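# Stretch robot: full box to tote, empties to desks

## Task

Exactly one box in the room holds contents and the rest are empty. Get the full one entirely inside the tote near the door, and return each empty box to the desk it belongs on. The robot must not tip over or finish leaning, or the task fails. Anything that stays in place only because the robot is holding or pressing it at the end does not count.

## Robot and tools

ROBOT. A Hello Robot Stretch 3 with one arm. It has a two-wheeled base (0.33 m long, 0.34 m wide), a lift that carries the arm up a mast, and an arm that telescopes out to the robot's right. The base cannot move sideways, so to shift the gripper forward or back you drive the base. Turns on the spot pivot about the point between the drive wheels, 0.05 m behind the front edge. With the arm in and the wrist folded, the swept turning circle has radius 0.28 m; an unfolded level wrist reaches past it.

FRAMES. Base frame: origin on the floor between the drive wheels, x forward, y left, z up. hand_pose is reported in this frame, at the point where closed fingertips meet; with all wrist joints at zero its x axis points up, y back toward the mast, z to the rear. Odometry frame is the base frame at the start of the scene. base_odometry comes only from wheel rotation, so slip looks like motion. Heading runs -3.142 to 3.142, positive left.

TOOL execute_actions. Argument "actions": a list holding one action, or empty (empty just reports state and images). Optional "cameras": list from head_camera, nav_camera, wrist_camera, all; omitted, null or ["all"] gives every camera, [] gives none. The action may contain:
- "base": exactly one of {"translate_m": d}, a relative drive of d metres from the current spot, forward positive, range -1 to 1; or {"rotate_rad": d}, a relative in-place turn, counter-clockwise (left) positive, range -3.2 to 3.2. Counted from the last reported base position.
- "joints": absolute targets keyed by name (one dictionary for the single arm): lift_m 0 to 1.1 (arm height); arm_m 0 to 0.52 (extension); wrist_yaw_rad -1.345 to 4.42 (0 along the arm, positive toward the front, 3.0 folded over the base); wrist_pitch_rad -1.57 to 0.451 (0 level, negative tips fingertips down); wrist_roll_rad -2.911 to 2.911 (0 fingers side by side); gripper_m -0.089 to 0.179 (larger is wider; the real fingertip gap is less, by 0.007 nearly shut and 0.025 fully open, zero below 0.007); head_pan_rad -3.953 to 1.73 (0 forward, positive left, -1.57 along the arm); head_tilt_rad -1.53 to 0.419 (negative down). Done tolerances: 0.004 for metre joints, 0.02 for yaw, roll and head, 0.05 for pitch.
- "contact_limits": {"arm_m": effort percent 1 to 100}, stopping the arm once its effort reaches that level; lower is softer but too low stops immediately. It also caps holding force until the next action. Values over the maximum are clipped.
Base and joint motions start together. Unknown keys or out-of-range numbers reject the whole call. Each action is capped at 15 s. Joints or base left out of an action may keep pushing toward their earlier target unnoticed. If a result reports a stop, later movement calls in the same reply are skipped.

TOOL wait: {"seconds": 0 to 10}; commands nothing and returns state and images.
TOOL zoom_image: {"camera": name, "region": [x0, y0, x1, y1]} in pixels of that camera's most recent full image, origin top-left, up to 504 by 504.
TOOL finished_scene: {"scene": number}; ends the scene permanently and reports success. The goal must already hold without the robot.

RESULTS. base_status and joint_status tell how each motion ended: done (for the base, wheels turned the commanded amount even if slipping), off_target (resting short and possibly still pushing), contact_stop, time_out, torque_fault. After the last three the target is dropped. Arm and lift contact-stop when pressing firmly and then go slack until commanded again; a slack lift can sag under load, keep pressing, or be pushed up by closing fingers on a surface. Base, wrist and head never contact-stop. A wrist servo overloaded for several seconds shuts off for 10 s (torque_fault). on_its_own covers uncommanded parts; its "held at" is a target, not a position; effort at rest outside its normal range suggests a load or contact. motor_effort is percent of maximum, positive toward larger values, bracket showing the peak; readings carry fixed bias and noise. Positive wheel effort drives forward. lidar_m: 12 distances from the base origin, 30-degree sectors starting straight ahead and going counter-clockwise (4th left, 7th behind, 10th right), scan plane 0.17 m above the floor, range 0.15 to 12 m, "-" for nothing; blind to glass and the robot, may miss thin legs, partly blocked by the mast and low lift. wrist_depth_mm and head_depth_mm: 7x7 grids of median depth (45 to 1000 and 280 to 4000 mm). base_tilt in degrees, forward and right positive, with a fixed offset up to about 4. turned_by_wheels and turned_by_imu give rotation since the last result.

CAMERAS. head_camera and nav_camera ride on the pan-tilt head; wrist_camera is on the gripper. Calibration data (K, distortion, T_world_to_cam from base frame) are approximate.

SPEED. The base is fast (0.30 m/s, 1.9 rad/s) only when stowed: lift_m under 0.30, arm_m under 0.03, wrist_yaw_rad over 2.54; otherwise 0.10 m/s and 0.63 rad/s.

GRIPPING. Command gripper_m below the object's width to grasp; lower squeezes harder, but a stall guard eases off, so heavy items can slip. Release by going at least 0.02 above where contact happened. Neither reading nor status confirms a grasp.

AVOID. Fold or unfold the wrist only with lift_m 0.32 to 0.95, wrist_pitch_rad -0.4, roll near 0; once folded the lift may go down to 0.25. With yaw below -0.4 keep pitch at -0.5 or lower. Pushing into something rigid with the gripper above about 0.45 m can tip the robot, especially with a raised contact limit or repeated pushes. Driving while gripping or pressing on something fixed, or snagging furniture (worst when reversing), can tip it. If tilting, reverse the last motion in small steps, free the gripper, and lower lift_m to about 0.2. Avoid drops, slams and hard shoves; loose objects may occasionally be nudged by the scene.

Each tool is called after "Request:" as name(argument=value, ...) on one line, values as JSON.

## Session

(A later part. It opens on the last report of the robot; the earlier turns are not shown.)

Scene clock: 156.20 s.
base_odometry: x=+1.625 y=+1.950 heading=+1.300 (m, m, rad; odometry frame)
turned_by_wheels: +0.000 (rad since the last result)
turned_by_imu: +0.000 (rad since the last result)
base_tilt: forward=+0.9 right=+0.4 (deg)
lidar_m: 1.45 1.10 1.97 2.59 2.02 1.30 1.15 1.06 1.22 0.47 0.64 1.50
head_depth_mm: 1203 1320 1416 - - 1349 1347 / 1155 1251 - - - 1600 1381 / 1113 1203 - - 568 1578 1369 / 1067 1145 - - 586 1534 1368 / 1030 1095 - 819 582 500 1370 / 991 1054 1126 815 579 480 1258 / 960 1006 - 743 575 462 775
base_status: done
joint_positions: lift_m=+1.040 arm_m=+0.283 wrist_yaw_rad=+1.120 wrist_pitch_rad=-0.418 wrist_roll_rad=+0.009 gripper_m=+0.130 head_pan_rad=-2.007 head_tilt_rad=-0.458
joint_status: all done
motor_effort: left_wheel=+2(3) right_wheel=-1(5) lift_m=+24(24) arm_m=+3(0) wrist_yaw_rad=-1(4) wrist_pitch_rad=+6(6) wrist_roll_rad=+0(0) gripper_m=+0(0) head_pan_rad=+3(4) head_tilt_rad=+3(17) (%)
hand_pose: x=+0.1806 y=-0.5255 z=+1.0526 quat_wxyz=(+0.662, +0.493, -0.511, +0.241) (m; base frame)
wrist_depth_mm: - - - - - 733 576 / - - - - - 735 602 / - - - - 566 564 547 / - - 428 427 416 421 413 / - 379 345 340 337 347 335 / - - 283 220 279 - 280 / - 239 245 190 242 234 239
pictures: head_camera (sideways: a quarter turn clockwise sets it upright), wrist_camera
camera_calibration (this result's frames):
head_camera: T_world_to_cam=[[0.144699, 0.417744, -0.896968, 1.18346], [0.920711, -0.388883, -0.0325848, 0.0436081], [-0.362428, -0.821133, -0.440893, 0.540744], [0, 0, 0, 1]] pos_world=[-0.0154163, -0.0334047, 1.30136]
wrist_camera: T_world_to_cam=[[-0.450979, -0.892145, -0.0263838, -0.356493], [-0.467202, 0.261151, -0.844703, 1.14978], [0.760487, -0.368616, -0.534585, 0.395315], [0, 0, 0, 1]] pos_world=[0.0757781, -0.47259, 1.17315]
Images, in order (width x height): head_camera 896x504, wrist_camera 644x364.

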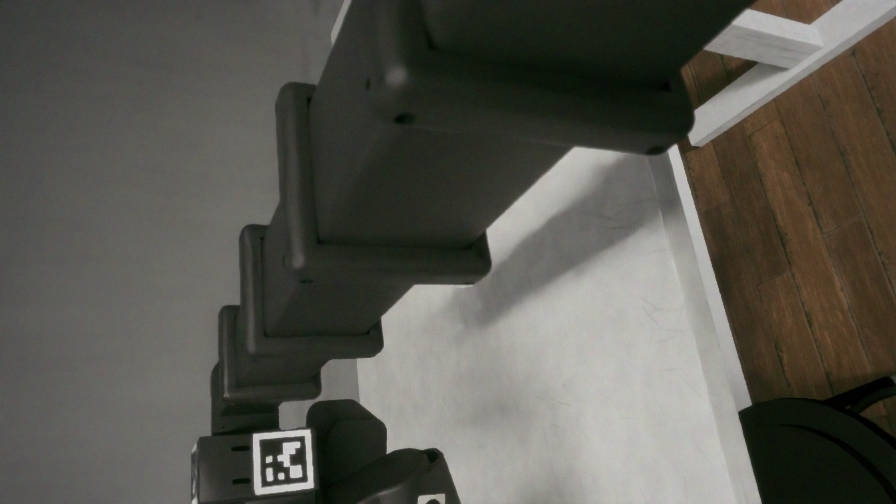

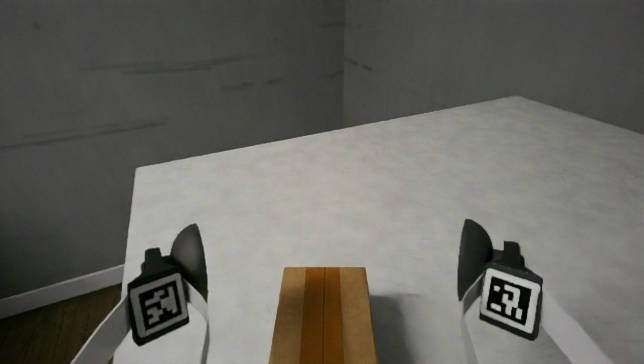

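Request:
execute_actions(actions=[{"joints":{"lift_m":0.962,"arm_m":0.276}}], cameras=["head_camera"])

Request:
execute_actions(actions=[{"joints":{"gripper_m":0.0}}], cameras=[])

Request:
execute_actions(actions=[{"joints":{"lift_m":0.985}}], cameras=["wrist_camera"])

Scene clock: 158.00 s.
base_odometry: x=+1.625 y=+1.950 heading=+1.300 (m, m, rad; odometry frame)
turned_by_wheels: +0.000 (rad since the last result)
turned_by_imu: +0.000 (rad since the last result)
base_tilt: forward=+0.9 right=+0.4 (deg)
lidar_m: 1.45 1.10 1.96 2.59 2.02 1.30 1.14 1.06 1.22 0.47 0.64 1.50
head_depth_mm: 1200 1310 1375 852 598 - - / 1153 1256 1321 841 620 - - / 1111 1202 1274 837 - - 1369 / 1066 1157 1216 933 - 1581 1373 / 1029 1107 1178 - 559 501 1364 / 995 1066 1130 732 580 481 1260 / 960 1027 1086 - 544 463 773
base_status: not commanded
joint_positions: lift_m=+0.962 arm_m=+0.276 wrist_yaw_rad=+1.120 wrist_pitch_rad=-0.418 wrist_roll_rad=+0.009 gripper_m=+0.130 head_pan_rad=-2.007 head_tilt_rad=-0.458
joint_status: all done
motor_effort: left_wheel=+2(2) right_wheel=-1(2) lift_m=+20(21) arm_m=-3(4) wrist_yaw_rad=+0(0) wrist_pitch_rad=+7(7) wrist_roll_rad=+0(0) gripper_m=+0(0) head_pan_rad=+3(3) head_tilt_rad=+3(3) (%)
hand_pose: x=+0.1806 y=-0.5192 z=+0.9749 quat_wxyz=(+0.662, +0.493, -0.511, +0.241) (m; base frame)
wrist_depth_mm: - - - - - 740 585 / - - - - 564 547 543 / - 415 386 380 372 364 362 / - 290 289 188 281 275 272 / - 230 227 150 214 232 219 / - 196 182 128 174 - 182 / - 158 161 141 151 154 158
pictures: head_camera (sideways: a quarter turn clockwise sets it upright)
camera_calibration (this result's frames):
head_camera: T_world_to_cam=[[0.144699, 0.417744, -0.896968, 1.18346], [0.920711, -0.388883, -0.0325848, 0.0436081], [-0.362428, -0.821133, -0.440893, 0.540744], [0, 0, 0, 1]] pos_world=[-0.0154163, -0.0334047, 1.30136]
Images, in order (width x height): head_camera 896x504.

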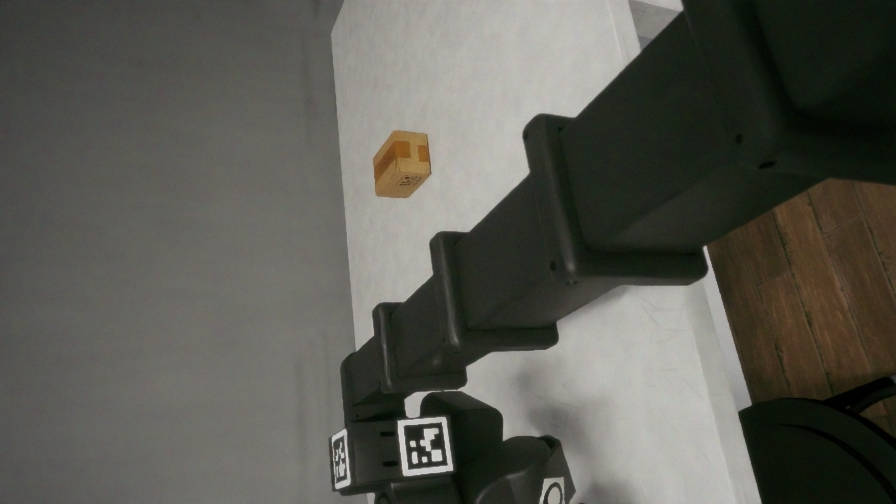

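Scene clock: 159.80 s.
base_odometry: x=+1.625 y=+1.950 heading=+1.300 (m, m, rad; odometry frame)
turned_by_wheels: +0.000 (rad since the last result)
turned_by_imu: +0.000 (rad since the last result)
base_tilt: forward=+0.9 right=+0.4 (deg)
lidar_m: 1.45 1.10 1.97 2.59 2.02 1.31 1.14 1.06 1.22 0.48 0.64 1.50
head_depth_mm: 1203 1311 1383 851 598 - - / 1151 1251 1319 841 621 - - / 1105 1198 1276 837 - - 1375 / 1065 1151 1221 938 - 1576 1366 / 1032 1105 1179 - 559 501 1363 / 991 1064 1135 730 580 481 1262 / 959 1027 1086 - 542 463 773
base_status: not commanded
joint_positions: lift_m=+0.962 arm_m=+0.276 wrist_yaw_rad=+1.120 wrist_pitch_rad=-0.418 wrist_roll_rad=+0.009 gripper_m=+0.001 head_pan_rad=-2.007 head_tilt_rad=-0.458
joint_status: all done
motor_effort: left_wheel=+2(2) right_wheel=-1(1) lift_m=+20(20) arm_m=-3(3) wrist_yaw_rad=+0(0) wrist_pitch_rad=+6(7) wrist_roll_rad=+0(0) gripper_m=-21(96) head_pan_rad=+4(3) head_tilt_rad=+3(3) (%)
hand_pose: x=+0.1806 y=-0.5192 z=+0.9749 quat_wxyz=(+0.662, +0.493, -0.511, +0.241) (m; base frame)
wrist_depth_mm: - - - - - 714 600 / - - - - 571 555 535 / - 425 392 386 377 365 365 / - 290 285 188 279 278 272 / - 230 238 150 220 222 220 / - 189 155 129 128 185 183 / - 162 157 143 152 158 158
pictures: none
No camera images: the call's "cameras" was empty. Leave "cameras" out to get every camera's image.

Scene clock: 160.77 s.
base_odometry: x=+1.625 y=+1.950 heading=+1.300 (m, m, rad; odometry frame)
turned_by_wheels: +0.000 (rad since the last result)
turned_by_imu: +0.000 (rad since the last result)
base_tilt: forward=+0.9 right=+0.4 (deg)
lidar_m: 1.45 1.10 1.97 2.60 2.02 1.30 1.15 1.06 1.22 0.48 0.64 1.50
head_depth_mm: 1203 1307 1375 846 653 - - / 1160 1248 1321 884 - - - / 1109 1200 1271 886 - - 1376 / 1067 1152 1221 - - 1552 1374 / 1028 1110 1178 - 582 501 1358 / 995 1067 1120 751 579 481 1268 / 960 1027 1074 - 555 463 775
base_status: not commanded
joint_positions: lift_m=+0.985 arm_m=+0.276 wrist_yaw_rad=+1.120 wrist_pitch_rad=-0.418 wrist_roll_rad=+0.009 gripper_m=+0.004 head_pan_rad=-2.007 head_tilt_rad=-0.458
joint_status: all done
motor_effort: left_wheel=+2(2) right_wheel=-1(2) lift_m=+24(25) arm_m=-4(3) wrist_yaw_rad=+0(0) wrist_pitch_rad=+6(6) wrist_roll_rad=+0(1) gripper_m=-20(21) head_pan_rad=+4(3) head_tilt_rad=+3(3) (%)
hand_pose: x=+0.1806 y=-0.5192 z=+0.9976 quat_wxyz=(+0.662, +0.493, -0.511, +0.241) (m; base frame)
wrist_depth_mm: - - - - - 740 591 / - - - - - 624 560 / - - 445 435 425 424 419 / - 353 329 189 321 319 314 / - 264 273 150 250 255 252 / - 220 167 129 128 215 210 / - 187 180 143 176 183 181
pictures: wrist_camera
camera_calibration (this result's frames):
wrist_camera: T_world_to_cam=[[-0.450977, -0.892145, -0.0263839, -0.352363], [-0.467202, 0.26115, -0.844703, 1.10169], [0.760488, -0.368615, -0.534585, 0.368216], [0, 0, 0, 1]] pos_world=[0.0757781, -0.466335, 1.11814]
Images, in order (width x height): wrist_camera 644x364.

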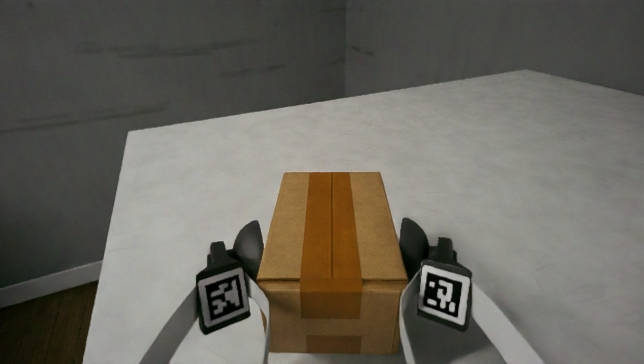

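Request:
execute_actions(actions=[{"joints":{"lift_m":0.962}}], cameras=[])

Request:
execute_actions(actions=[{"joints":{"gripper_m":0.11}}], cameras=[])

Request:
execute_actions(actions=[{"joints":{"lift_m":1.04,"gripper_m":0.13}}], cameras=[])

Request:
execute_actions(actions=[{"base":{"translate_m":-0.43},"joints":{"arm_m":0.395,"wrist_yaw_rad":-0.1}}], cameras=["wrist_camera","nav_camera"])

Scene clock: 162.57 s.
base_odometry: x=+1.625 y=+1.950 heading=+1.300 (m, m, rad; odometry frame)
turned_by_wheels: +0.000 (rad since the last result)
turned_by_imu: +0.000 (rad since the last result)
base_tilt: forward=+0.9 right=+0.3 (deg)
lidar_m: 1.45 1.10 1.97 2.59 2.02 1.30 1.15 1.06 1.22 0.47 0.64 1.50
head_depth_mm: 1201 1316 1384 845 599 - - / 1153 1257 1318 843 622 - - / 1107 1204 1273 833 - - 1372 / 1068 1149 1223 938 - 1579 1372 / 1030 1108 1181 - 558 500 1363 / 993 1066 1134 729 579 481 1264 / 962 1024 1085 - 544 462 773
base_status: not commanded
joint_positions: lift_m=+0.962 arm_m=+0.276 wrist_yaw_rad=+1.120 wrist_pitch_rad=-0.418 wrist_roll_rad=+0.009 gripper_m=+0.007 head_pan_rad=-2.007 head_tilt_rad=-0.458
joint_status: all done
on_its_own: gripper_m is held at +0.006, not at your +0.000, by its stall guard, which is not easing now
motor_effort: left_wheel=+3(2) right_wheel=-2(2) lift_m=+20(24) arm_m=-4(3) wrist_yaw_rad=+0(0) wrist_pitch_rad=+7(7) wrist_roll_rad=+0(0) gripper_m=-19(20) head_pan_rad=+3(4) head_tilt_rad=+3(3) (%)
hand_pose: x=+0.1806 y=-0.5192 z=+0.9749 quat_wxyz=(+0.662, +0.493, -0.511, +0.241) (m; base frame)
wrist_depth_mm: - - - - - 735 596 / - - - - 565 545 535 / - 421 386 381 374 370 364 / - 290 286 187 277 279 272 / - 231 235 150 217 223 219 / - 190 155 129 129 185 183 / - 163 157 143 153 158 157
pictures: none
No camera images: the call's "cameras" was empty. Leave "cameras" out to get every camera's image.

Scene clock: 164.10 s.
base_odometry: x=+1.625 y=+1.950 heading=+1.300 (m, m, rad; odometry frame)
turned_by_wheels: +0.000 (rad since the last result)
turned_by_imu: +0.000 (rad since the last result)
base_tilt: forward=+0.9 right=+0.4 (deg)
lidar_m: 1.45 1.10 1.96 2.59 2.02 1.30 1.15 1.07 1.22 0.48 0.64 1.50
head_depth_mm: 1201 1311 1380 849 598 - - / 1158 1258 1319 840 621 - - / 1110 1202 1271 835 - - 1374 / 1065 1152 1220 937 - 1571 1373 / 1033 1101 1174 - 559 500 1364 / 990 1066 1133 731 580 481 1264 / 962 1025 1085 - 543 463 774
base_status: not commanded
joint_positions: lift_m=+0.962 arm_m=+0.276 wrist_yaw_rad=+1.120 wrist_pitch_rad=-0.418 wrist_roll_rad=+0.009 gripper_m=+0.110 head_pan_rad=-2.007 head_tilt_rad=-0.458
joint_status: all done
motor_effort: left_wheel=+2(2) right_wheel=-1(2) lift_m=+20(20) arm_m=-3(4) wrist_yaw_rad=+0(0) wrist_pitch_rad=+6(6) wrist_roll_rad=+0(0) gripper_m=+0(80) head_pan_rad=+4(4) head_tilt_rad=+3(3) (%)
hand_pose: x=+0.1806 y=-0.5192 z=+0.9749 quat_wxyz=(+0.662, +0.493, -0.511, +0.241) (m; base frame)
wrist_depth_mm: - - - - - 709 587 / - - - - 565 546 543 / - 416 390 386 375 372 364 / - 292 285 188 279 276 273 / - 229 225 149 214 224 220 / - 192 182 129 132 190 184 / - 162 157 144 153 154 158
pictures: none
No camera images: the call's "cameras" was empty. Leave "cameras" out to get every camera's image.

Scene clock: 165.63 s.
base_odometry: x=+1.625 y=+1.950 heading=+1.300 (m, m, rad; odometry frame)
turned_by_wheels: +0.000 (rad since the last result)
turned_by_imu: +0.000 (rad since the last result)
base_tilt: forward=+0.8 right=+0.4 (deg)
lidar_m: 1.45 1.10 1.96 2.59 2.02 1.30 1.15 1.06 1.22 0.47 0.64 1.50
head_depth_mm: 1201 1311 1418 - - 1348 1352 / 1156 1258 - - - 1593 1375 / 1108 1202 - - 569 1584 1386 / 1070 1145 - - 586 1533 1370 / 1025 1094 - 819 583 501 1361 / 991 1054 1128 812 580 480 1256 / 959 1007 - 728 577 462 774
base_status: not commanded
joint_positions: lift_m=+1.040 arm_m=+0.276 wrist_yaw_rad=+1.120 wrist_pitch_rad=-0.418 wrist_roll_rad=+0.009 gripper_m=+0.130 head_pan_rad=-2.007 head_tilt_rad=-0.458
joint_status: all done
motor_effort: left_wheel=+2(2) right_wheel=-2(1) lift_m=+24(26) arm_m=-4(3) wrist_yaw_rad=+0(0) wrist_pitch_rad=+6(6) wrist_roll_rad=+0(0) gripper_m=+1(75) head_pan_rad=+3(4) head_tilt_rad=+3(3) (%)
hand_pose: x=+0.1806 y=-0.5192 z=+1.0527 quat_wxyz=(+0.662, +0.493, -0.511, +0.241) (m; base frame)
wrist_depth_mm: - - - - - 722 585 / - - - - - 772 603 / - - - - 558 562 552 / - - 434 432 422 417 411 / - 376 344 341 340 350 332 / - - 285 221 283 - 277 / - 238 245 190 242 232 238
pictures: none
No camera images: the call's "cameras" was empty. Leave "cameras" out to get every camera's image.

Scene clock: 171.00 s.
base_odometry: x=+1.510 y=+1.536 heading=+1.301 (m, m, rad; odometry frame)
turned_by_wheels: +0.000 (rad since the last result)
turned_by_imu: +0.000 (rad since the last result)
base_tilt: forward=+0.8 right=+0.4 (deg)
lidar_m: 1.88 1.51 2.23 2.60 0.97 0.96 0.72 0.73 0.79 1.17 0.63 0.91
head_depth_mm: 1108 1243 1314 - - 1506 1299 / 1113 1195 1267 - - 1539 1362 / 1099 1187 - - 569 1301 1340 / 1062 1137 - 739 587 503 1269 / 1023 1084 - 820 583 483 1366 / 986 1041 1133 814 579 464 1365 / 952 1002 - 731 576 448 1356
base_status: done
joint_positions: lift_m=+1.040 arm_m=+0.395 wrist_yaw_rad=-0.098 wrist_pitch_rad=-0.418 wrist_roll_rad=+0.009 gripper_m=+0.130 head_pan_rad=-2.007 head_tilt_rad=-0.458
joint_status: all done
motor_effort: left_wheel=+2(2) right_wheel=-2(5) lift_m=+24(24) arm_m=+2(5) wrist_yaw_rad=-1(3) wrist_pitch_rad=+7(6) wrist_roll_rad=+0(0) gripper_m=+0(0) head_pan_rad=+4(3) head_tilt_rad=+3(3) (%)
hand_pose: x=-0.0435 y=-0.7629 z=+1.0527 quat_wxyz=(+0.681, +0.112, -0.701, -0.181) (m; base frame)
wrist_depth_mm: 458 450 468 466 488 491 498 / 484 491 501 505 515 528 556 / 527 532 536 541 555 561 582 / 437 438 436 427 426 418 416 / 349 344 343 338 337 349 332 / 288 294 284 221 281 - 280 / 248 238 242 188 241 235 239
pictures: nav_camera (sideways: a quarter turn counterclockwise sets it upright), wrist_camera
camera_calibration (this result's frames):
nav_camera: T_world_to_cam=[[-0.146418, -0.439286, 0.886335, -1.11414], [-0.920891, 0.387756, 0.0400532, 0.00693992], [-0.361276, -0.810353, -0.46131, 0.555128], [0, 0, 0, 1]] pos_world=[0.0438144, -0.0422694, 1.24331]
wrist_camera: T_world_to_cam=[[-0.992989, 0.115228, -0.026384, 0.075553], [0.0837877, 0.528637, -0.844703, 1.33515], [-0.0833856, -0.840991, -0.534585, 0.0811061], [0, 0, 0, 1]] pos_world=[-0.0300828, -0.646306, 1.17316]
Images, in order (width x height): nav_camera 672x504, wrist_camera 644x364.

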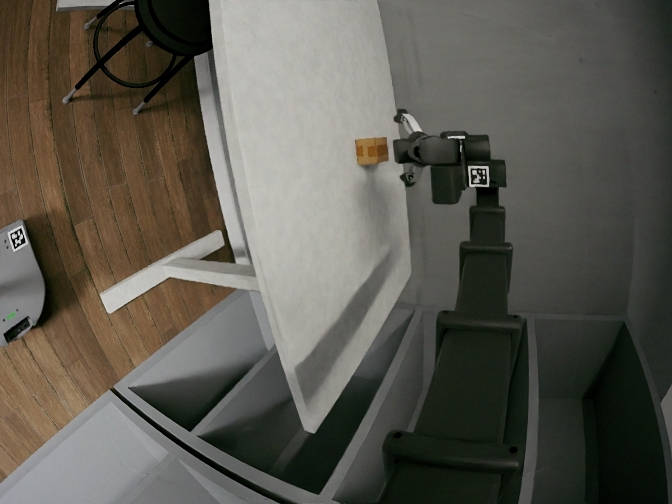

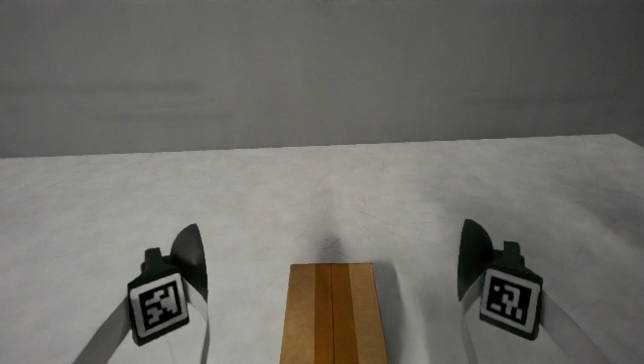

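Request:
execute_actions(actions=[{"joints":{"lift_m":0.962,"arm_m":0.402}}], cameras=[])

Request:
execute_actions(actions=[{"joints":{"gripper_m":0.008}}], cameras=[])

Request:
execute_actions(actions=[{"joints":{"lift_m":0.985}}], cameras=["wrist_camera"])

Scene clock: 172.87 s.
base_odometry: x=+1.510 y=+1.536 heading=+1.301 (m, m, rad; odometry frame)
turned_by_wheels: +0.000 (rad since the last result)
turned_by_imu: +0.000 (rad since the last result)
base_tilt: forward=+0.9 right=+0.3 (deg)
lidar_m: 1.88 1.51 2.22 2.60 0.97 0.96 0.72 0.72 0.79 1.17 0.63 0.91
head_depth_mm: 1108 1245 1292 1471 598 - - / 1113 1193 1268 843 634 - - / 1100 1187 1284 837 - - 1273 / 1059 1138 1210 911 - 1092 1266 / 1021 1097 1165 - 560 483 1365 / 987 1055 1115 750 580 464 1361 / 952 1019 1061 727 576 448 1355
base_status: not commanded
joint_positions: lift_m=+0.962 arm_m=+0.402 wrist_yaw_rad=-0.098 wrist_pitch_rad=-0.418 wrist_roll_rad=+0.009 gripper_m=+0.130 head_pan_rad=-2.007 head_tilt_rad=-0.458
joint_status: all done
motor_effort: left_wheel=+2(2) right_wheel=-2(1) lift_m=+20(22) arm_m=+2(3) wrist_yaw_rad=-1(1) wrist_pitch_rad=+6(7) wrist_roll_rad=+0(0) gripper_m=+0(0) head_pan_rad=+4(2) head_tilt_rad=+3(3) (%)
hand_pose: x=-0.0436 y=-0.7699 z=+0.9749 quat_wxyz=(+0.681, +0.112, -0.701, -0.181) (m; base frame)
wrist_depth_mm: 447 457 455 467 468 486 491 / 481 495 498 502 510 513 515 / 394 390 384 381 369 366 360 / 293 288 284 186 281 276 272 / 229 229 225 149 213 228 220 / 190 196 182 124 132 - 184 / 165 157 160 131 149 153 158
pictures: none
No camera images: the call's "cameras" was empty. Leave "cameras" out to get every camera's image.

Scene clock: 174.57 s.
base_odometry: x=+1.510 y=+1.536 heading=+1.301 (m, m, rad; odometry frame)
turned_by_wheels: +0.000 (rad since the last result)
turned_by_imu: +0.000 (rad since the last result)
base_tilt: forward=+0.9 right=+0.3 (deg)
lidar_m: 1.88 1.51 2.22 2.60 0.97 0.96 0.72 0.73 0.79 1.17 0.63 0.91
head_depth_mm: 1109 1237 1293 1466 599 - - / 1115 1198 1278 841 634 - - / 1100 1194 1287 843 - - 1277 / 1059 1142 1211 910 - 1093 1267 / 1020 1099 1165 - 560 482 1364 / 989 1058 1112 747 581 465 1358 / 953 1019 1069 725 578 449 1346
base_status: not commanded
joint_positions: lift_m=+0.962 arm_m=+0.402 wrist_yaw_rad=-0.101 wrist_pitch_rad=-0.417 wrist_roll_rad=+0.009 gripper_m=+0.009 head_pan_rad=-2.007 head_tilt_rad=-0.458
joint_status: all done
motor_effort: left_wheel=+2(2) right_wheel=+0(2) lift_m=+20(20) arm_m=+3(2) wrist_yaw_rad=+1(1) wrist_pitch_rad=+7(7) wrist_roll_rad=+0(0) gripper_m=-20(95) head_pan_rad=+3(3) head_tilt_rad=+3(3) (%)
hand_pose: x=-0.0441 y=-0.7699 z=+0.9749 quat_wxyz=(+0.681, +0.111, -0.701, -0.182) (m; base frame)
wrist_depth_mm: 440 447 465 466 471 478 504 / 479 484 495 499 507 515 528 / 394 386 382 382 371 366 358 / 292 289 282 189 279 275 277 / 229 227 237 150 215 221 220 / 189 189 - 124 125 185 183 / 163 162 156 135 147 157 156
pictures: none
No camera images: the call's "cameras" was empty. Leave "cameras" out to get every camera's image.

Scene clock: 176.03 s.
base_odometry: x=+1.510 y=+1.536 heading=+1.301 (m, m, rad; odometry frame)
turned_by_wheels: +0.000 (rad since the last result)
turned_by_imu: +0.000 (rad since the last result)
base_tilt: forward=+0.8 right=+0.4 (deg)
lidar_m: 1.88 1.51 2.22 2.60 0.97 0.96 0.72 0.73 0.79 1.17 0.63 0.90
head_depth_mm: 1107 1245 1289 1472 651 - - / 1115 1192 1276 843 - - - / 1097 1186 1288 947 - - 1307 / 1060 1139 1217 - - 503 1268 / 1016 1096 1178 - 583 483 1362 / 986 1052 - 770 581 465 1363 / 951 1018 - 726 577 448 1349
base_status: not commanded
joint_positions: lift_m=+0.985 arm_m=+0.402 wrist_yaw_rad=-0.099 wrist_pitch_rad=-0.438 wrist_roll_rad=+0.010 gripper_m=+0.012 head_pan_rad=-2.007 head_tilt_rad=-0.458
joint_status: all done
motor_effort: left_wheel=+2(5) right_wheel=-2(5) lift_m=+26(27) arm_m=+1(2) wrist_yaw_rad=-1(3) wrist_pitch_rad=+14(14) wrist_roll_rad=+0(0) gripper_m=-18(21) head_pan_rad=+4(4) head_tilt_rad=+3(3) (%)
hand_pose: x=-0.0434 y=-0.7675 z=+0.9931 quat_wxyz=(+0.679, +0.118, -0.700, -0.188) (m; base frame)
wrist_depth_mm: 447 445 464 469 478 480 492 / 484 486 498 518 525 520 532 / 419 421 409 405 400 390 388 / 318 315 310 306 307 301 297 / 255 251 262 162 245 243 243 / 212 211 134 130 125 204 203 / 183 180 174 135 168 177 176
pictures: wrist_camera
camera_calibration (this result's frames):
wrist_camera: T_world_to_cam=[[-0.992792, 0.1168, -0.0268571, 0.0762963], [0.086698, 0.545199, -0.833811, 1.28927], [-0.0827468, -0.83013, -0.551396, 0.0704837], [0, 0, 0, 1]] pos_world=[-0.0301985, -0.65331, 1.11592]
Images, in order (width x height): wrist_camera 644x364.

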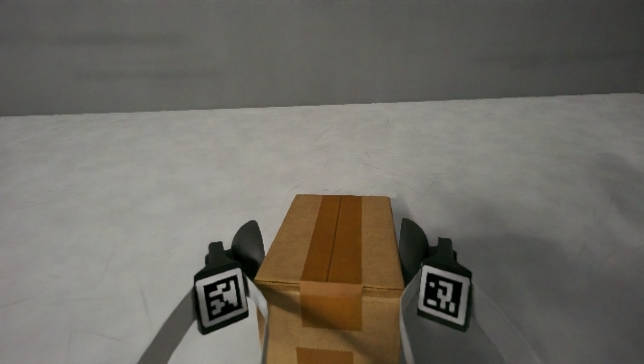

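Request:
execute_actions(actions=[{"joints":{"lift_m":0.962}}], cameras=[])

Request:
execute_actions(actions=[{"joints":{"gripper_m":0.12}}], cameras=["wrist_camera"])

Request:
execute_actions(actions=[{"joints":{"lift_m":1.062}}], cameras=[])

Request:
execute_actions(actions=[{"joints":{"arm_m":0.49,"wrist_pitch_rad":-0.9,"wrist_yaw_rad":-0.13,"head_pan_rad":-1.45}}])

Scene clock: 177.77 s.
base_odometry: x=+1.510 y=+1.536 heading=+1.301 (m, m, rad; odometry frame)
turned_by_wheels: +0.000 (rad since the last result)
turned_by_imu: +0.000 (rad since the last result)
base_tilt: forward=+0.8 right=+0.3 (deg)
lidar_m: 1.88 1.51 2.22 2.60 0.97 0.96 0.72 0.73 0.79 1.17 0.63 0.91
head_depth_mm: 1106 1241 1300 1465 598 - - / 1112 1198 1269 841 635 - - / 1097 1191 1284 835 - - 1274 / 1059 1142 1213 910 - 1090 1271 / 1023 1095 1167 - 560 483 1367 / 984 1053 1117 750 580 465 1357 / 949 1021 1068 727 577 449 1355
base_status: not commanded
joint_positions: lift_m=+0.962 arm_m=+0.402 wrist_yaw_rad=-0.099 wrist_pitch_rad=-0.404 wrist_roll_rad=+0.012 gripper_m=+0.012 head_pan_rad=-2.007 head_tilt_rad=-0.458
joint_status: all done
motor_effort: left_wheel=+2(2) right_wheel=-1(1) lift_m=+18(25) arm_m=+1(0) wrist_yaw_rad=-1(1) wrist_pitch_rad=+2(14) wrist_roll_rad=-1(1) gripper_m=-18(19) head_pan_rad=+4(3) head_tilt_rad=+3(3) (%)
hand_pose: x=-0.0439 y=-0.7718 z=+0.9781 quat_wxyz=(+0.681, +0.107, -0.703, -0.177) (m; base frame)
wrist_depth_mm: 444 455 457 458 478 481 497 / 468 487 501 499 513 517 530 / 415 405 400 399 395 378 376 / 306 298 296 197 288 285 280 / 239 236 241 155 227 227 223 / 196 195 159 130 132 189 187 / 167 166 160 139 153 161 160
pictures: none
No camera images: the call's "cameras" was empty. Leave "cameras" out to get every camera's image.

Scene clock: 179.33 s.
base_odometry: x=+1.510 y=+1.536 heading=+1.301 (m, m, rad; odometry frame)
turned_by_wheels: +0.000 (rad since the last result)
turned_by_imu: +0.000 (rad since the last result)
base_tilt: forward=+0.9 right=+0.4 (deg)
lidar_m: 1.88 1.51 2.23 2.60 0.97 0.96 0.72 0.73 0.79 1.17 0.63 0.91
head_depth_mm: 1107 1236 1290 1465 598 - - / 1116 1197 1273 842 634 - - / 1100 1191 1286 837 - - 1271 / 1056 1141 1206 908 - 1094 1265 / 1018 1094 1167 - 560 483 1365 / 985 1057 1116 750 579 465 1358 / 953 1017 1066 723 576 448 1355
base_status: not commanded
joint_positions: lift_m=+0.962 arm_m=+0.402 wrist_yaw_rad=-0.099 wrist_pitch_rad=-0.413 wrist_roll_rad=+0.012 gripper_m=+0.120 head_pan_rad=-2.007 head_tilt_rad=-0.458
joint_status: all done
motor_effort: left_wheel=+2(2) right_wheel=-2(2) lift_m=+19(19) arm_m=+1(1) wrist_yaw_rad=-1(1) wrist_pitch_rad=+5(5) wrist_roll_rad=-1(1) gripper_m=+0(83) head_pan_rad=+3(4) head_tilt_rad=+3(3) (%)
hand_pose: x=-0.0438 y=-0.7707 z=+0.9760 quat_wxyz=(+0.680, +0.110, -0.702, -0.180) (m; base frame)
wrist_depth_mm: 444 447 461 469 468 485 492 / 486 474 490 507 498 519 520 / 403 395 387 383 379 379 362 / 296 289 289 189 280 277 276 / 232 231 229 150 216 230 221 / 193 191 177 129 153 190 183 / 165 157 157 142 153 155 158
pictures: wrist_camera
camera_calibration (this result's frames):
wrist_camera: T_world_to_cam=[[-0.992713, 0.116928, -0.0291359, 0.07822], [0.0866199, 0.524321, -0.847104, 1.27361], [-0.0837733, -0.843455, -0.530628, 0.0278279], [0, 0, 0, 1]] pos_world=[-0.0303385, -0.653453, 1.09592]
Images, in order (width x height): wrist_camera 644x364.

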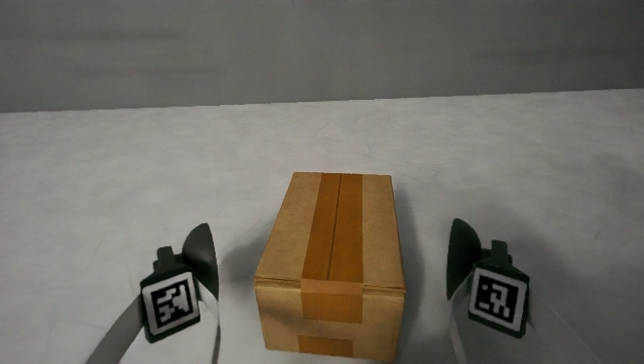

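Scene clock: 181.07 s.
base_odometry: x=+1.510 y=+1.536 heading=+1.301 (m, m, rad; odometry frame)
turned_by_wheels: +0.000 (rad since the last result)
turned_by_imu: +0.000 (rad since the last result)
base_tilt: forward=+0.9 right=+0.4 (deg)
lidar_m: 1.88 1.51 2.22 2.60 0.97 0.96 0.72 0.73 0.79 1.17 0.63 0.91
head_depth_mm: 1115 1225 - - 551 1502 1302 / 1115 1174 - - 547 1495 1363 / 1097 1162 - 746 591 1058 1351 / 1061 1118 - 831 587 503 1265 / 1022 1069 1173 822 584 482 1362 / 987 1032 1136 815 580 464 1367 / 954 1004 - 746 577 449 1354
base_status: not commanded
joint_positions: lift_m=+1.062 arm_m=+0.402 wrist_yaw_rad=-0.099 wrist_pitch_rad=-0.414 wrist_roll_rad=+0.012 gripper_m=+0.120 head_pan_rad=-2.007 head_tilt_rad=-0.458
joint_status: all done
motor_effort: left_wheel=+2(1) right_wheel=-2(1) lift_m=+24(24) arm_m=+1(1) wrist_yaw_rad=-1(0) wrist_pitch_rad=+5(5) wrist_roll_rad=-1(1) gripper_m=+0(0) head_pan_rad=+3(3) head_tilt_rad=+3(2) (%)
hand_pose: x=-0.0437 y=-0.7705 z=+1.0755 quat_wxyz=(+0.680, +0.110, -0.702, -0.180) (m; base frame)
wrist_depth_mm: 441 445 459 463 474 476 483 / 475 487 498 498 514 531 528 / 521 523 539 557 554 568 579 / 493 488 473 470 461 450 455 / 387 378 377 370 374 382 364 / 316 318 317 313 310 317 304 / 276 264 269 215 257 256 263
pictures: none
No camera images: the call's "cameras" was empty. Leave "cameras" out to get every camera's image.

Scene clock: 182.93 s.
base_odometry: x=+1.510 y=+1.536 heading=+1.301 (m, m, rad; odometry frame)
turned_by_wheels: +0.000 (rad since the last result)
turned_by_imu: +0.000 (rad since the last result)
base_tilt: forward=+0.8 right=+0.4 (deg)
lidar_m: 1.88 1.51 2.23 2.59 0.97 0.96 0.72 0.73 0.79 1.17 0.63 0.90
head_depth_mm: 946 998 1107 851 597 461 1351 / 963 1006 - 762 594 459 1372 / 974 1047 1119 787 590 458 1375 / 991 1068 1140 830 586 470 1377 / 1007 1085 1157 819 583 483 1365 / 1027 1107 1170 814 579 481 1290 / 1039 1130 1195 809 576 495 1327
base_status: not commanded
joint_positions: lift_m=+1.062 arm_m=+0.490 wrist_yaw_rad=-0.129 wrist_pitch_rad=-0.906 wrist_roll_rad=+0.012 gripper_m=+0.120 head_pan_rad=-1.457 head_tilt_rad=-0.458
joint_status: all done
motor_effort: left_wheel=+2(2) right_wheel=-1(1) lift_m=+24(24) arm_m=+2(2) wrist_yaw_rad=+0(2) wrist_pitch_rad=+2(5) wrist_roll_rad=-1(1) gripper_m=+0(1) head_pan_rad=+4(33) head_tilt_rad=+3(3) (%)
hand_pose: x=-0.0395 y=-0.7726 z=+0.9841 quat_wxyz=(+0.611, +0.266, -0.658, -0.352) (m; base frame)
wrist_depth_mm: 323 319 318 314 314 313 311 / 287 282 283 280 278 277 273 / 258 254 252 251 253 248 249 / 231 233 230 171 223 226 224 / 212 213 212 157 201 212 208 / 197 196 195 145 168 194 191 / 183 179 179 138 174 175 177
pictures: head_camera (sideways: a quarter turn clockwise sets it upright), nav_camera (sideways: a quarter turn counterclockwise sets it upright), wrist_camera
camera_calibration (this result's frames):
head_camera: T_world_to_cam=[[-0.094874, 0.431538, -0.897092, 1.18509], [0.988224, 0.149502, -0.0325951, 0.0432097], [0.120051, -0.88962, -0.44064, 0.537472], [0, 0, 0, 1]] pos_world=[0.00520898, -0.0397246, 1.30137]
nav_camera: T_world_to_cam=[[0.104666, -0.450821, 0.886457, -1.11584], [-0.987789, -0.150556, 0.0400632, 0.007335], [0.1154, -0.879826, -0.461074, 0.551914], [0, 0, 0, 1]] pos_world=[0.0603446, -0.0163493, 1.24332]
wrist_camera: T_world_to_cam=[[-0.987232, 0.158386, -0.0169196, 0.103158], [0.145877, 0.856344, -0.495373, 1.19383], [-0.0639713, -0.491517, -0.868515, 0.636078], [0, 0, 0, 1]] pos_world=[-0.0316212, -0.726026, 1.14558]
Images, in order (width x height): head_camera 896x504, nav_camera 672x504, wrist_camera 644x364.

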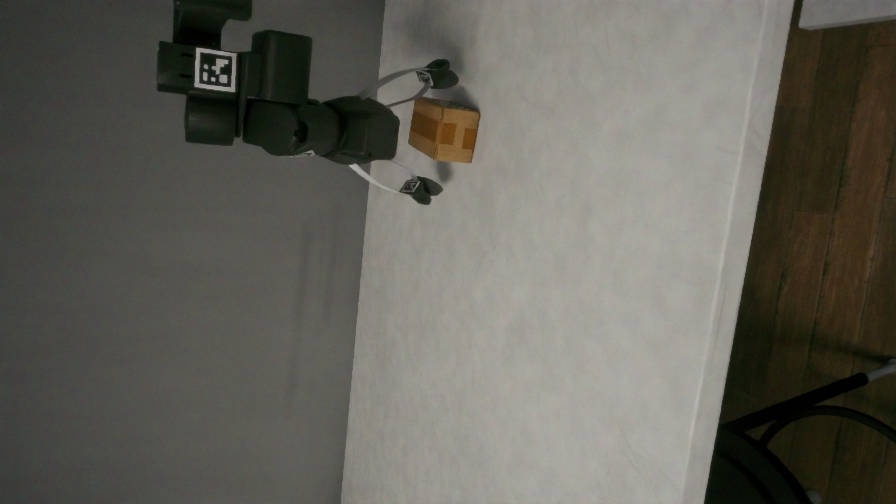

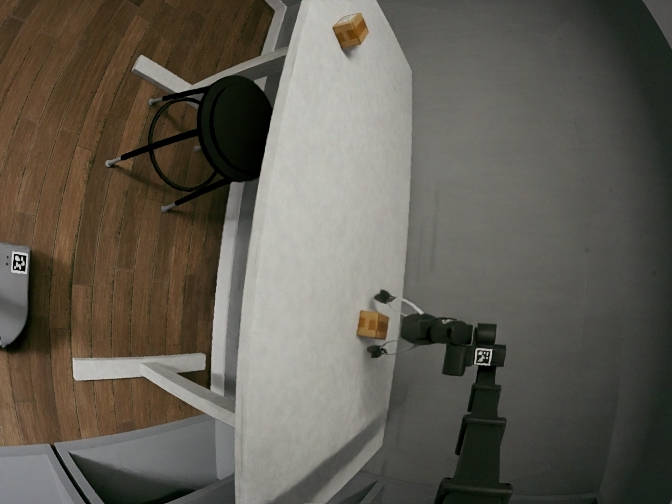

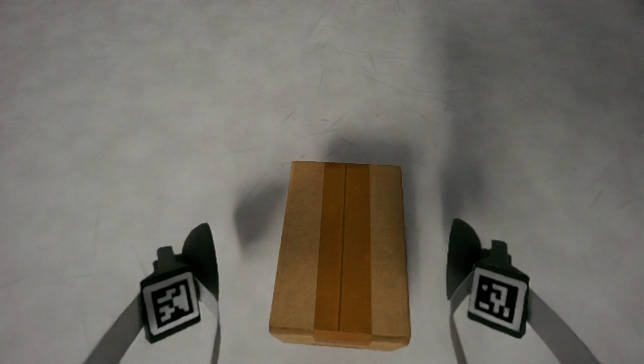

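Request:
execute_actions(actions=[{"joints":{"lift_m":1.046,"arm_m":0.50,"wrist_yaw_rad":-0.18}}], cameras=[])

Request:
execute_actions(actions=[{"joints":{"gripper_m":0.008}}], cameras=["wrist_camera"])

Request:
execute_actions(actions=[{"joints":{"lift_m":1.075}}], cameras=["wrist_camera","head_camera"])

Scene clock: 184.47 s.
base_odometry: x=+1.510 y=+1.536 heading=+1.301 (m, m, rad; odometry frame)
turned_by_wheels: +0.000 (rad since the last result)
turned_by_imu: +0.000 (rad since the last result)
base_tilt: forward=+0.9 right=+0.4 (deg)
lidar_m: 1.88 1.51 2.23 2.60 0.97 0.96 0.72 0.73 0.79 1.17 0.63 0.90
head_depth_mm: 946 995 1104 850 597 460 1351 / 962 1012 - 754 594 458 1380 / 977 1049 1116 786 590 457 1370 / 993 1067 1142 827 587 470 1367 / 1009 1085 1156 821 583 483 1360 / 1025 1104 1174 815 580 482 1292 / 1044 1127 1196 807 577 496 1316
base_status: not commanded
joint_positions: lift_m=+1.046 arm_m=+0.500 wrist_yaw_rad=-0.178 wrist_pitch_rad=-0.906 wrist_roll_rad=+0.012 gripper_m=+0.120 head_pan_rad=-1.457 head_tilt_rad=-0.458
joint_status: all done
motor_effort: left_wheel=+2(2) right_wheel=-1(2) lift_m=+20(20) arm_m=+3(4) wrist_yaw_rad=-1(0) wrist_pitch_rad=+2(3) wrist_roll_rad=-1(1) gripper_m=+0(0) head_pan_rad=+4(4) head_tilt_rad=+3(3) (%)
hand_pose: x=-0.0462 y=-0.7814 z=+0.9682 quat_wxyz=(+0.602, +0.250, -0.664, -0.367) (m; base frame)
wrist_depth_mm: 298 296 296 292 290 288 286 / 265 259 259 256 256 255 250 / 236 235 233 232 231 230 228 / 215 213 211 154 206 209 208 / 196 194 193 141 185 195 189 / 181 181 176 130 153 179 176 / 168 164 163 120 141 162 164
pictures: none
No camera images: the call's "cameras" was empty. Leave "cameras" out to get every camera's image.

Scene clock: 186.07 s.
base_odometry: x=+1.510 y=+1.536 heading=+1.301 (m, m, rad; odometry frame)
turned_by_wheels: +0.000 (rad since the last result)
turned_by_imu: +0.000 (rad since the last result)
base_tilt: forward=+0.9 right=+0.4 (deg)
lidar_m: 1.89 1.51 2.22 2.60 0.97 0.96 0.72 0.73 0.79 1.17 0.63 0.90
head_depth_mm: 945 999 1105 852 597 461 1349 / 964 1017 - 755 594 460 1372 / 980 1054 1122 789 591 457 1379 / 995 1071 1139 828 588 470 1374 / 1011 1085 1156 821 584 484 1371 / 1023 1104 1168 815 580 482 1290 / 1044 1128 1201 805 576 495 1315
base_status: not commanded
joint_positions: lift_m=+1.046 arm_m=+0.500 wrist_yaw_rad=-0.178 wrist_pitch_rad=-0.904 wrist_roll_rad=+0.012 gripper_m=+0.009 head_pan_rad=-1.457 head_tilt_rad=-0.458
joint_status: all done
motor_effort: left_wheel=+3(2) right_wheel=-2(2) lift_m=+20(20) arm_m=+2(2) wrist_yaw_rad=-2(1) wrist_pitch_rad=+2(2) wrist_roll_rad=-1(1) gripper_m=-20(94) head_pan_rad=+4(4) head_tilt_rad=+3(3) (%)
hand_pose: x=-0.0463 y=-0.7818 z=+0.9685 quat_wxyz=(+0.602, +0.249, -0.664, -0.366) (m; base frame)
wrist_depth_mm: 303 300 295 295 292 289 290 / 266 264 261 261 260 259 255 / 237 239 235 234 234 232 230 / 215 215 212 155 208 209 209 / 198 197 195 142 146 191 190 / 183 181 154 131 130 177 176 / 168 167 164 120 143 164 164
pictures: wrist_camera
camera_calibration (this result's frames):
wrist_camera: T_world_to_cam=[[-0.978201, 0.206955, -0.0171325, 0.136221], [0.187982, 0.847416, -0.496536, 1.19111], [-0.0882421, -0.488933, -0.867847, 0.617822], [0, 0, 0, 1]] pos_world=[-0.0361381, -0.735486, 1.12994]
Images, in order (width x height): wrist_camera 644x364.

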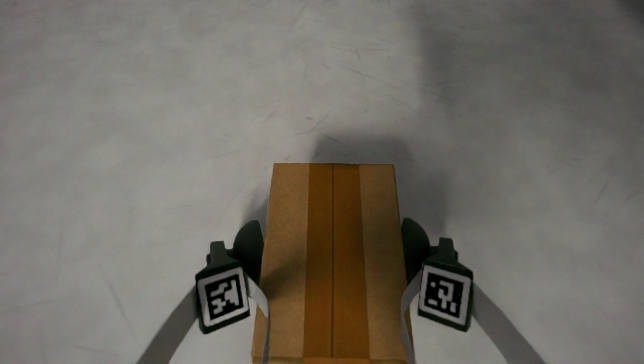

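Scene clock: 187.10 s.
base_odometry: x=+1.510 y=+1.536 heading=+1.301 (m, m, rad; odometry frame)
turned_by_wheels: +0.000 (rad since the last result)
turned_by_imu: +0.000 (rad since the last result)
base_tilt: forward=+0.9 right=+0.4 (deg)
lidar_m: 1.88 1.51 2.22 2.60 0.97 0.96 0.72 0.73 0.79 1.17 0.63 0.91
head_depth_mm: 946 1009 1099 850 598 461 1346 / 963 1008 - 755 595 458 1379 / 974 1045 1119 788 590 457 1373 / 994 1070 1142 828 587 470 1372 / 1009 1087 1155 820 583 483 1360 / 1022 1108 1170 815 579 482 1288 / 1039 1125 1193 809 576 495 1317
base_status: not commanded
joint_positions: lift_m=+1.075 arm_m=+0.500 wrist_yaw_rad=-0.178 wrist_pitch_rad=-0.927 wrist_roll_rad=+0.012 gripper_m=+0.009 head_pan_rad=-1.457 head_tilt_rad=-0.458
joint_status: all done
motor_effort: left_wheel=+3(3) right_wheel=-1(3) lift_m=+26(28) arm_m=+1(2) wrist_yaw_rad=-1(1) wrist_pitch_rad=+10(11) wrist_roll_rad=-1(1) gripper_m=-19(19) head_pan_rad=+4(3) head_tilt_rad=+3(3) (%)
hand_pose: x=-0.0455 y=-0.7770 z=+0.9941 quat_wxyz=(+0.598, +0.256, -0.661, -0.373) (m; base frame)
wrist_depth_mm: 331 325 324 321 322 324 315 / 295 291 290 288 287 286 286 / 266 262 261 262 260 258 257 / 242 240 238 153 234 236 234 / 223 221 221 141 179 217 217 / 206 204 197 131 131 201 200 / 189 189 185 122 181 187 187
pictures: head_camera (sideways: a quarter turn clockwise sets it upright), wrist_camera
camera_calibration (this result's frames):
head_camera: T_world_to_cam=[[-0.0948746, 0.431538, -0.897092, 1.18509], [0.988224, 0.149504, -0.0325951, 0.0432097], [0.120053, -0.88962, -0.44064, 0.537472], [0, 0, 0, 1]] pos_world=[0.00520904, -0.0397246, 1.30137]
wrist_camera: T_world_to_cam=[[-0.978083, 0.207565, -0.0164316, 0.136265], [0.190129, 0.858174, -0.476853, 1.18847], [-0.0848767, -0.469526, -0.878829, 0.668578], [0, 0, 0, 1]] pos_world=[-0.0359366, -0.73428, 1.15653]
Images, in order (width x height): head_camera 896x504, wrist_camera 644x364.

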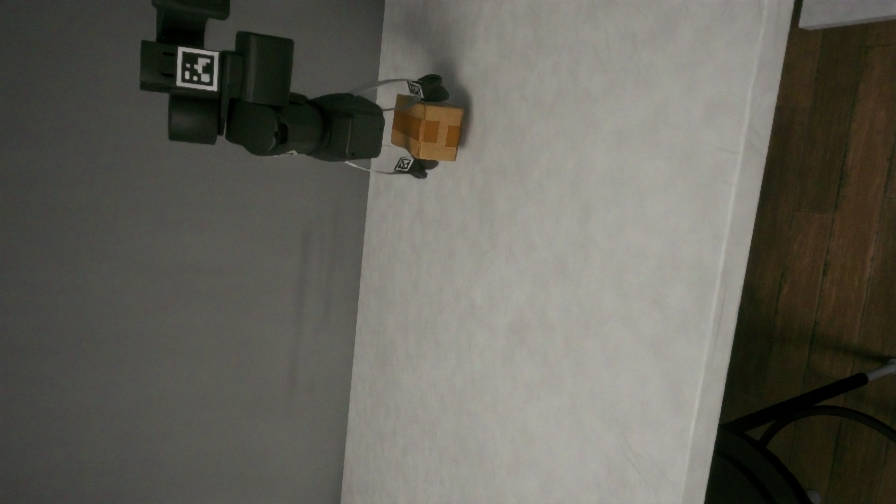

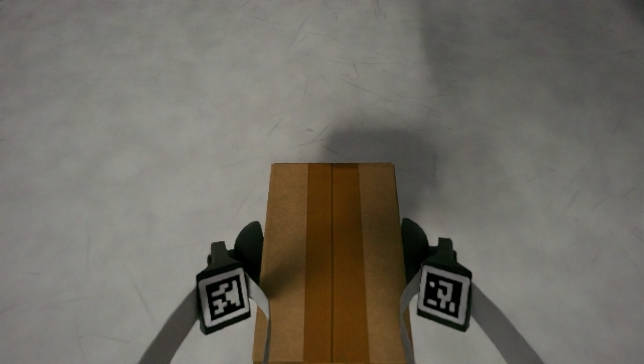

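Request:
execute_actions(actions=[{"joints":{"arm_m":0,"wrist_yaw_rad":1.5,"lift_m":1.09,"head_pan_rad":0,"head_tilt_rad":-0.9}}], cameras=[])

Request:
execute_actions(actions=[{"base":{"rotate_rad":1.69},"joints":{"lift_m":0.75,"wrist_pitch_rad":-0.45}}], cameras=["wrist_camera"])

Request:
execute_actions(actions=[{"base":{"translate_m":0.4},"joints":{"lift_m":0.36,"wrist_yaw_rad":2.6}}])

Scene clock: 192.60 s.
base_odometry: x=+1.510 y=+1.536 heading=+1.301 (m, m, rad; odometry frame)
turned_by_wheels: +0.000 (rad since the last result)
turned_by_imu: +0.000 (rad since the last result)
base_tilt: forward=+0.8 right=+0.4 (deg)
lidar_m: 1.88 1.51 2.22 2.60 0.97 0.96 0.72 0.73 0.78 1.17 0.63 0.91
head_depth_mm: 1657 1920 2015 1680 1443 1271 1125 / 1660 1931 2007 1682 1443 1271 1128 / 1677 1938 2002 1681 1436 1269 1126 / 1674 1955 1998 1674 1440 1267 1130 / 1686 1961 2007 1682 1446 1265 1124 / 1511 1929 1899 1674 1446 1261 1125 / 1426 1537 2006 1675 1440 1260 1125
base_status: not commanded
joint_positions: lift_m=+1.090 arm_m=+0.000 wrist_yaw_rad=+1.500 wrist_pitch_rad=-0.927 wrist_roll_rad=+0.012 gripper_m=+0.009 head_pan_rad=-0.007 head_tilt_rad=-0.889
joint_status: all done
motor_effort: left_wheel=+2(2) right_wheel=-2(2) lift_m=+26(27) arm_m=-3(3) wrist_yaw_rad=+0(2) wrist_pitch_rad=+10(10) wrist_roll_rad=-1(1) gripper_m=-19(18) head_pan_rad=+3(40) head_tilt_rad=-6(30) (%)
hand_pose: x=+0.1127 y=-0.1551 z=+1.0090 quat_wxyz=(+0.677, +0.663, -0.251, +0.195) (m; base frame)
wrist_depth_mm: - - - - - 371 342 / - - - - - 834 306 / - - - - - 762 281 / - - - 152 - 713 261 / - - - 141 535 - 773 / - - - 131 131 - - / - - - 123 - - -
pictures: none
No camera images: the call's "cameras" was empty. Leave "cameras" out to get every camera's image.

Scene clock: 196.53 s.
base_odometry: x=+1.510 y=+1.536 heading=+2.990 (m, m, rad; odometry frame)
turned_by_wheels: +1.690 (rad since the last result)
turned_by_imu: +1.669 (rad since the last result)
base_tilt: forward=+0.8 right=+0.4 (deg)
lidar_m: 1.76 0.96 1.11 0.72 1.26 0.79 0.82 0.63 1.90 1.51 2.06 2.62
head_depth_mm: 2253 2458 2014 1689 1446 1265 471 / 2289 2501 2004 1684 1446 1279 1093 / 2340 2498 1994 1686 1442 1266 1127 / 2378 2502 2011 1668 1449 1269 1129 / 2429 2476 1994 1670 1444 1266 1123 / 2438 2219 1943 1673 1441 1262 1129 / 1529 1545 1886 1613 1439 1265 1127
base_status: done
joint_positions: lift_m=+0.750 arm_m=+0.000 wrist_yaw_rad=+1.500 wrist_pitch_rad=-0.505 wrist_roll_rad=+0.012 gripper_m=+0.009 head_pan_rad=-0.007 head_tilt_rad=-0.889
joint_status: wrist_pitch_rad off_target (ended at -0.505, target -0.450); the others done
motor_effort: left_wheel=-3(7) right_wheel=+3(5) lift_m=+22(25) arm_m=-3(4) wrist_yaw_rad=+1(0) wrist_pitch_rad=+20(20) wrist_roll_rad=-1(1) gripper_m=-19(19) head_pan_rad=+4(3) head_tilt_rad=-6(6) (%)
hand_pose: x=+0.1907 y=-0.1606 z=+0.7437 quat_wxyz=(+0.620, +0.598, -0.384, +0.334) (m; base frame)
wrist_depth_mm: - - - - - - - / - - - - - - - / - - - - - - - / - - - 153 - - - / 919 - - 141 - - - / 919 - 950 131 131 - - / 845 898 838 122 846 882 885
pictures: wrist_camera
camera_calibration (this result's frames):
wrist_camera: T_world_to_cam=[[-0.0918338, -0.995398, -0.0273766, -0.118843], [-0.60182, 0.0773844, -0.794874, 0.757357], [0.793335, -0.0565205, -0.606156, 0.454069], [0, 0, 0, 1]] pos_world=[0.0846502, -0.151239, 0.873987]
Images, in order (width x height): wrist_camera 644x364.

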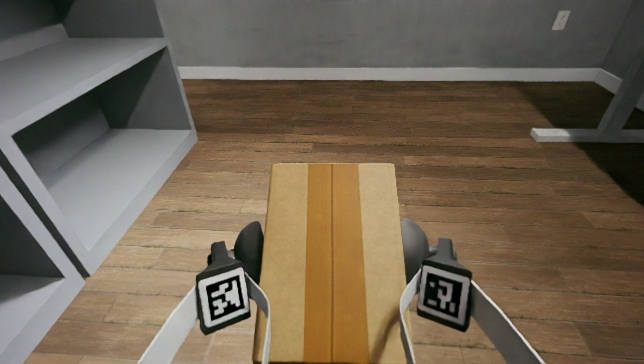

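Scene clock: 201.60 s.
base_odometry: x=+1.115 y=+1.596 heading=+2.990 (m, m, rad; odometry frame)
turned_by_wheels: +0.000 (rad since the last result)
turned_by_imu: +0.001 (rad since the last result)
base_tilt: forward=+0.9 right=+0.4 (deg)
lidar_m: 2.20 1.36 0.69 1.09 0.90 1.14 1.21 0.99 1.96 1.50 1.97 2.21
head_depth_mm: 1898 2184 2017 1688 1431 1270 1126 / 1937 2223 1996 1672 1449 1263 1128 / 1972 2258 1987 1686 1441 1267 1129 / 2002 2275 2009 1674 1442 1259 1127 / 2034 2326 2006 1677 1435 1261 1127 / 2098 2324 1992 1676 1440 1260 1125 / 2033 1347 1598 1590 1419 1263 1127
base_status: done
joint_positions: lift_m=+0.360 arm_m=+0.000 wrist_yaw_rad=+2.598 wrist_pitch_rad=-0.504 wrist_roll_rad=+0.012 gripper_m=+0.009 head_pan_rad=-0.007 head_tilt_rad=-0.889
joint_status: all done
motor_effort: left_wheel=-3(5) right_wheel=+3(7) lift_m=+22(27) arm_m=-3(3) wrist_yaw_rad=+2(3) wrist_pitch_rad=+20(20) wrist_roll_rad=-1(1) gripper_m=-19(19) head_pan_rad=+5(3) head_tilt_rad=-6(6) (%)
hand_pose: x=+0.0888 y=+0.0367 z=+0.3539 quat_wxyz=(+0.354, +0.710, -0.016, +0.608) (m; base frame)
wrist_depth_mm: 836 939 - 709 - - - / 887 - - 777 - - - / 861 886 887 859 926 - 991 / 713 749 767 152 742 782 798 / 667 679 692 142 391 655 645 / - 581 534 131 131 550 556 / - 511 - 122 472 483 484
pictures: head_camera (sideways: a quarter turn clockwise sets it upright), nav_camera (sideways: a quarter turn counterclockwise sets it upright), wrist_camera
camera_calibration (this result's frames):
head_camera: T_world_to_cam=[[-0.774661, -0.0399153, -0.631116, 0.842528], [-0.0397761, 0.999105, -0.014366, 0.0257348], [0.631125, 0.0139746, -0.775555, 0.97003], [0, 0, 0, 1]] pos_world=[0.0414868, -0.00563778, 1.28442]
nav_camera: T_world_to_cam=[[0.788678, 0.0473596, 0.61298, -0.763544], [0.0438967, -0.998822, 0.0206914, 0.0262788], [0.613238, 0.0105889, -0.789828, 0.976521], [0, 0, 0, 1]] pos_world=[0.00219705, 0.0520687, 1.23878]
wrist_camera: T_world_to_cam=[[0.844601, -0.534695, -0.02739, -0.0425226], [-0.342429, -0.500157, -0.795352, 0.369212], [0.411571, 0.681135, -0.605528, 0.316364], [0, 0, 0, 1]] pos_world=[0.0321373, -0.0535591, 0.484056]
Images, in order (width x height): head_camera 896x504, nav_camera 672x504, wrist_camera 644x364.

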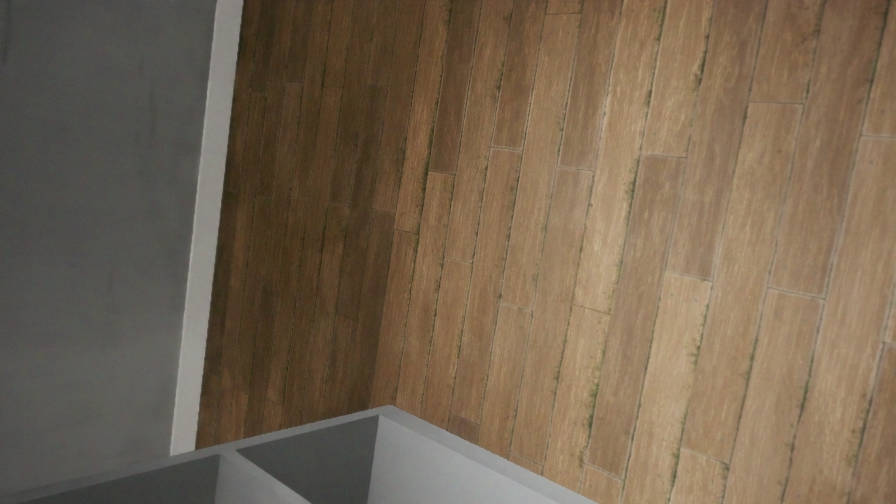

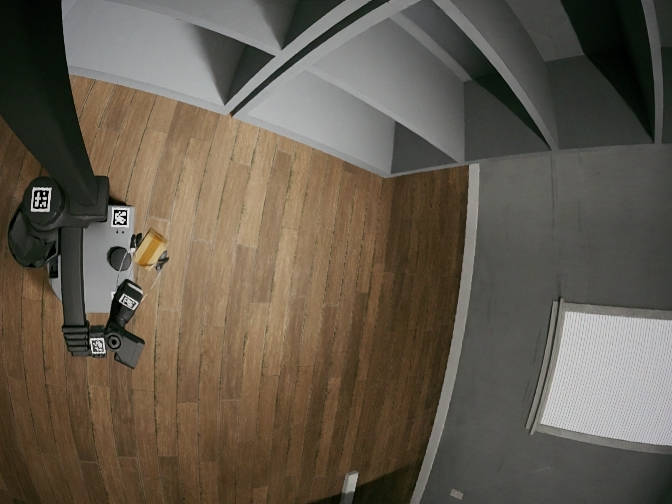

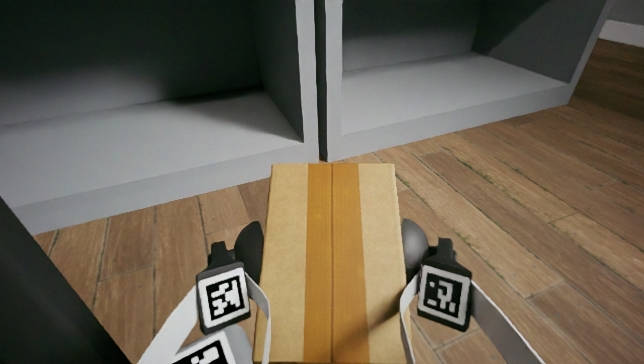

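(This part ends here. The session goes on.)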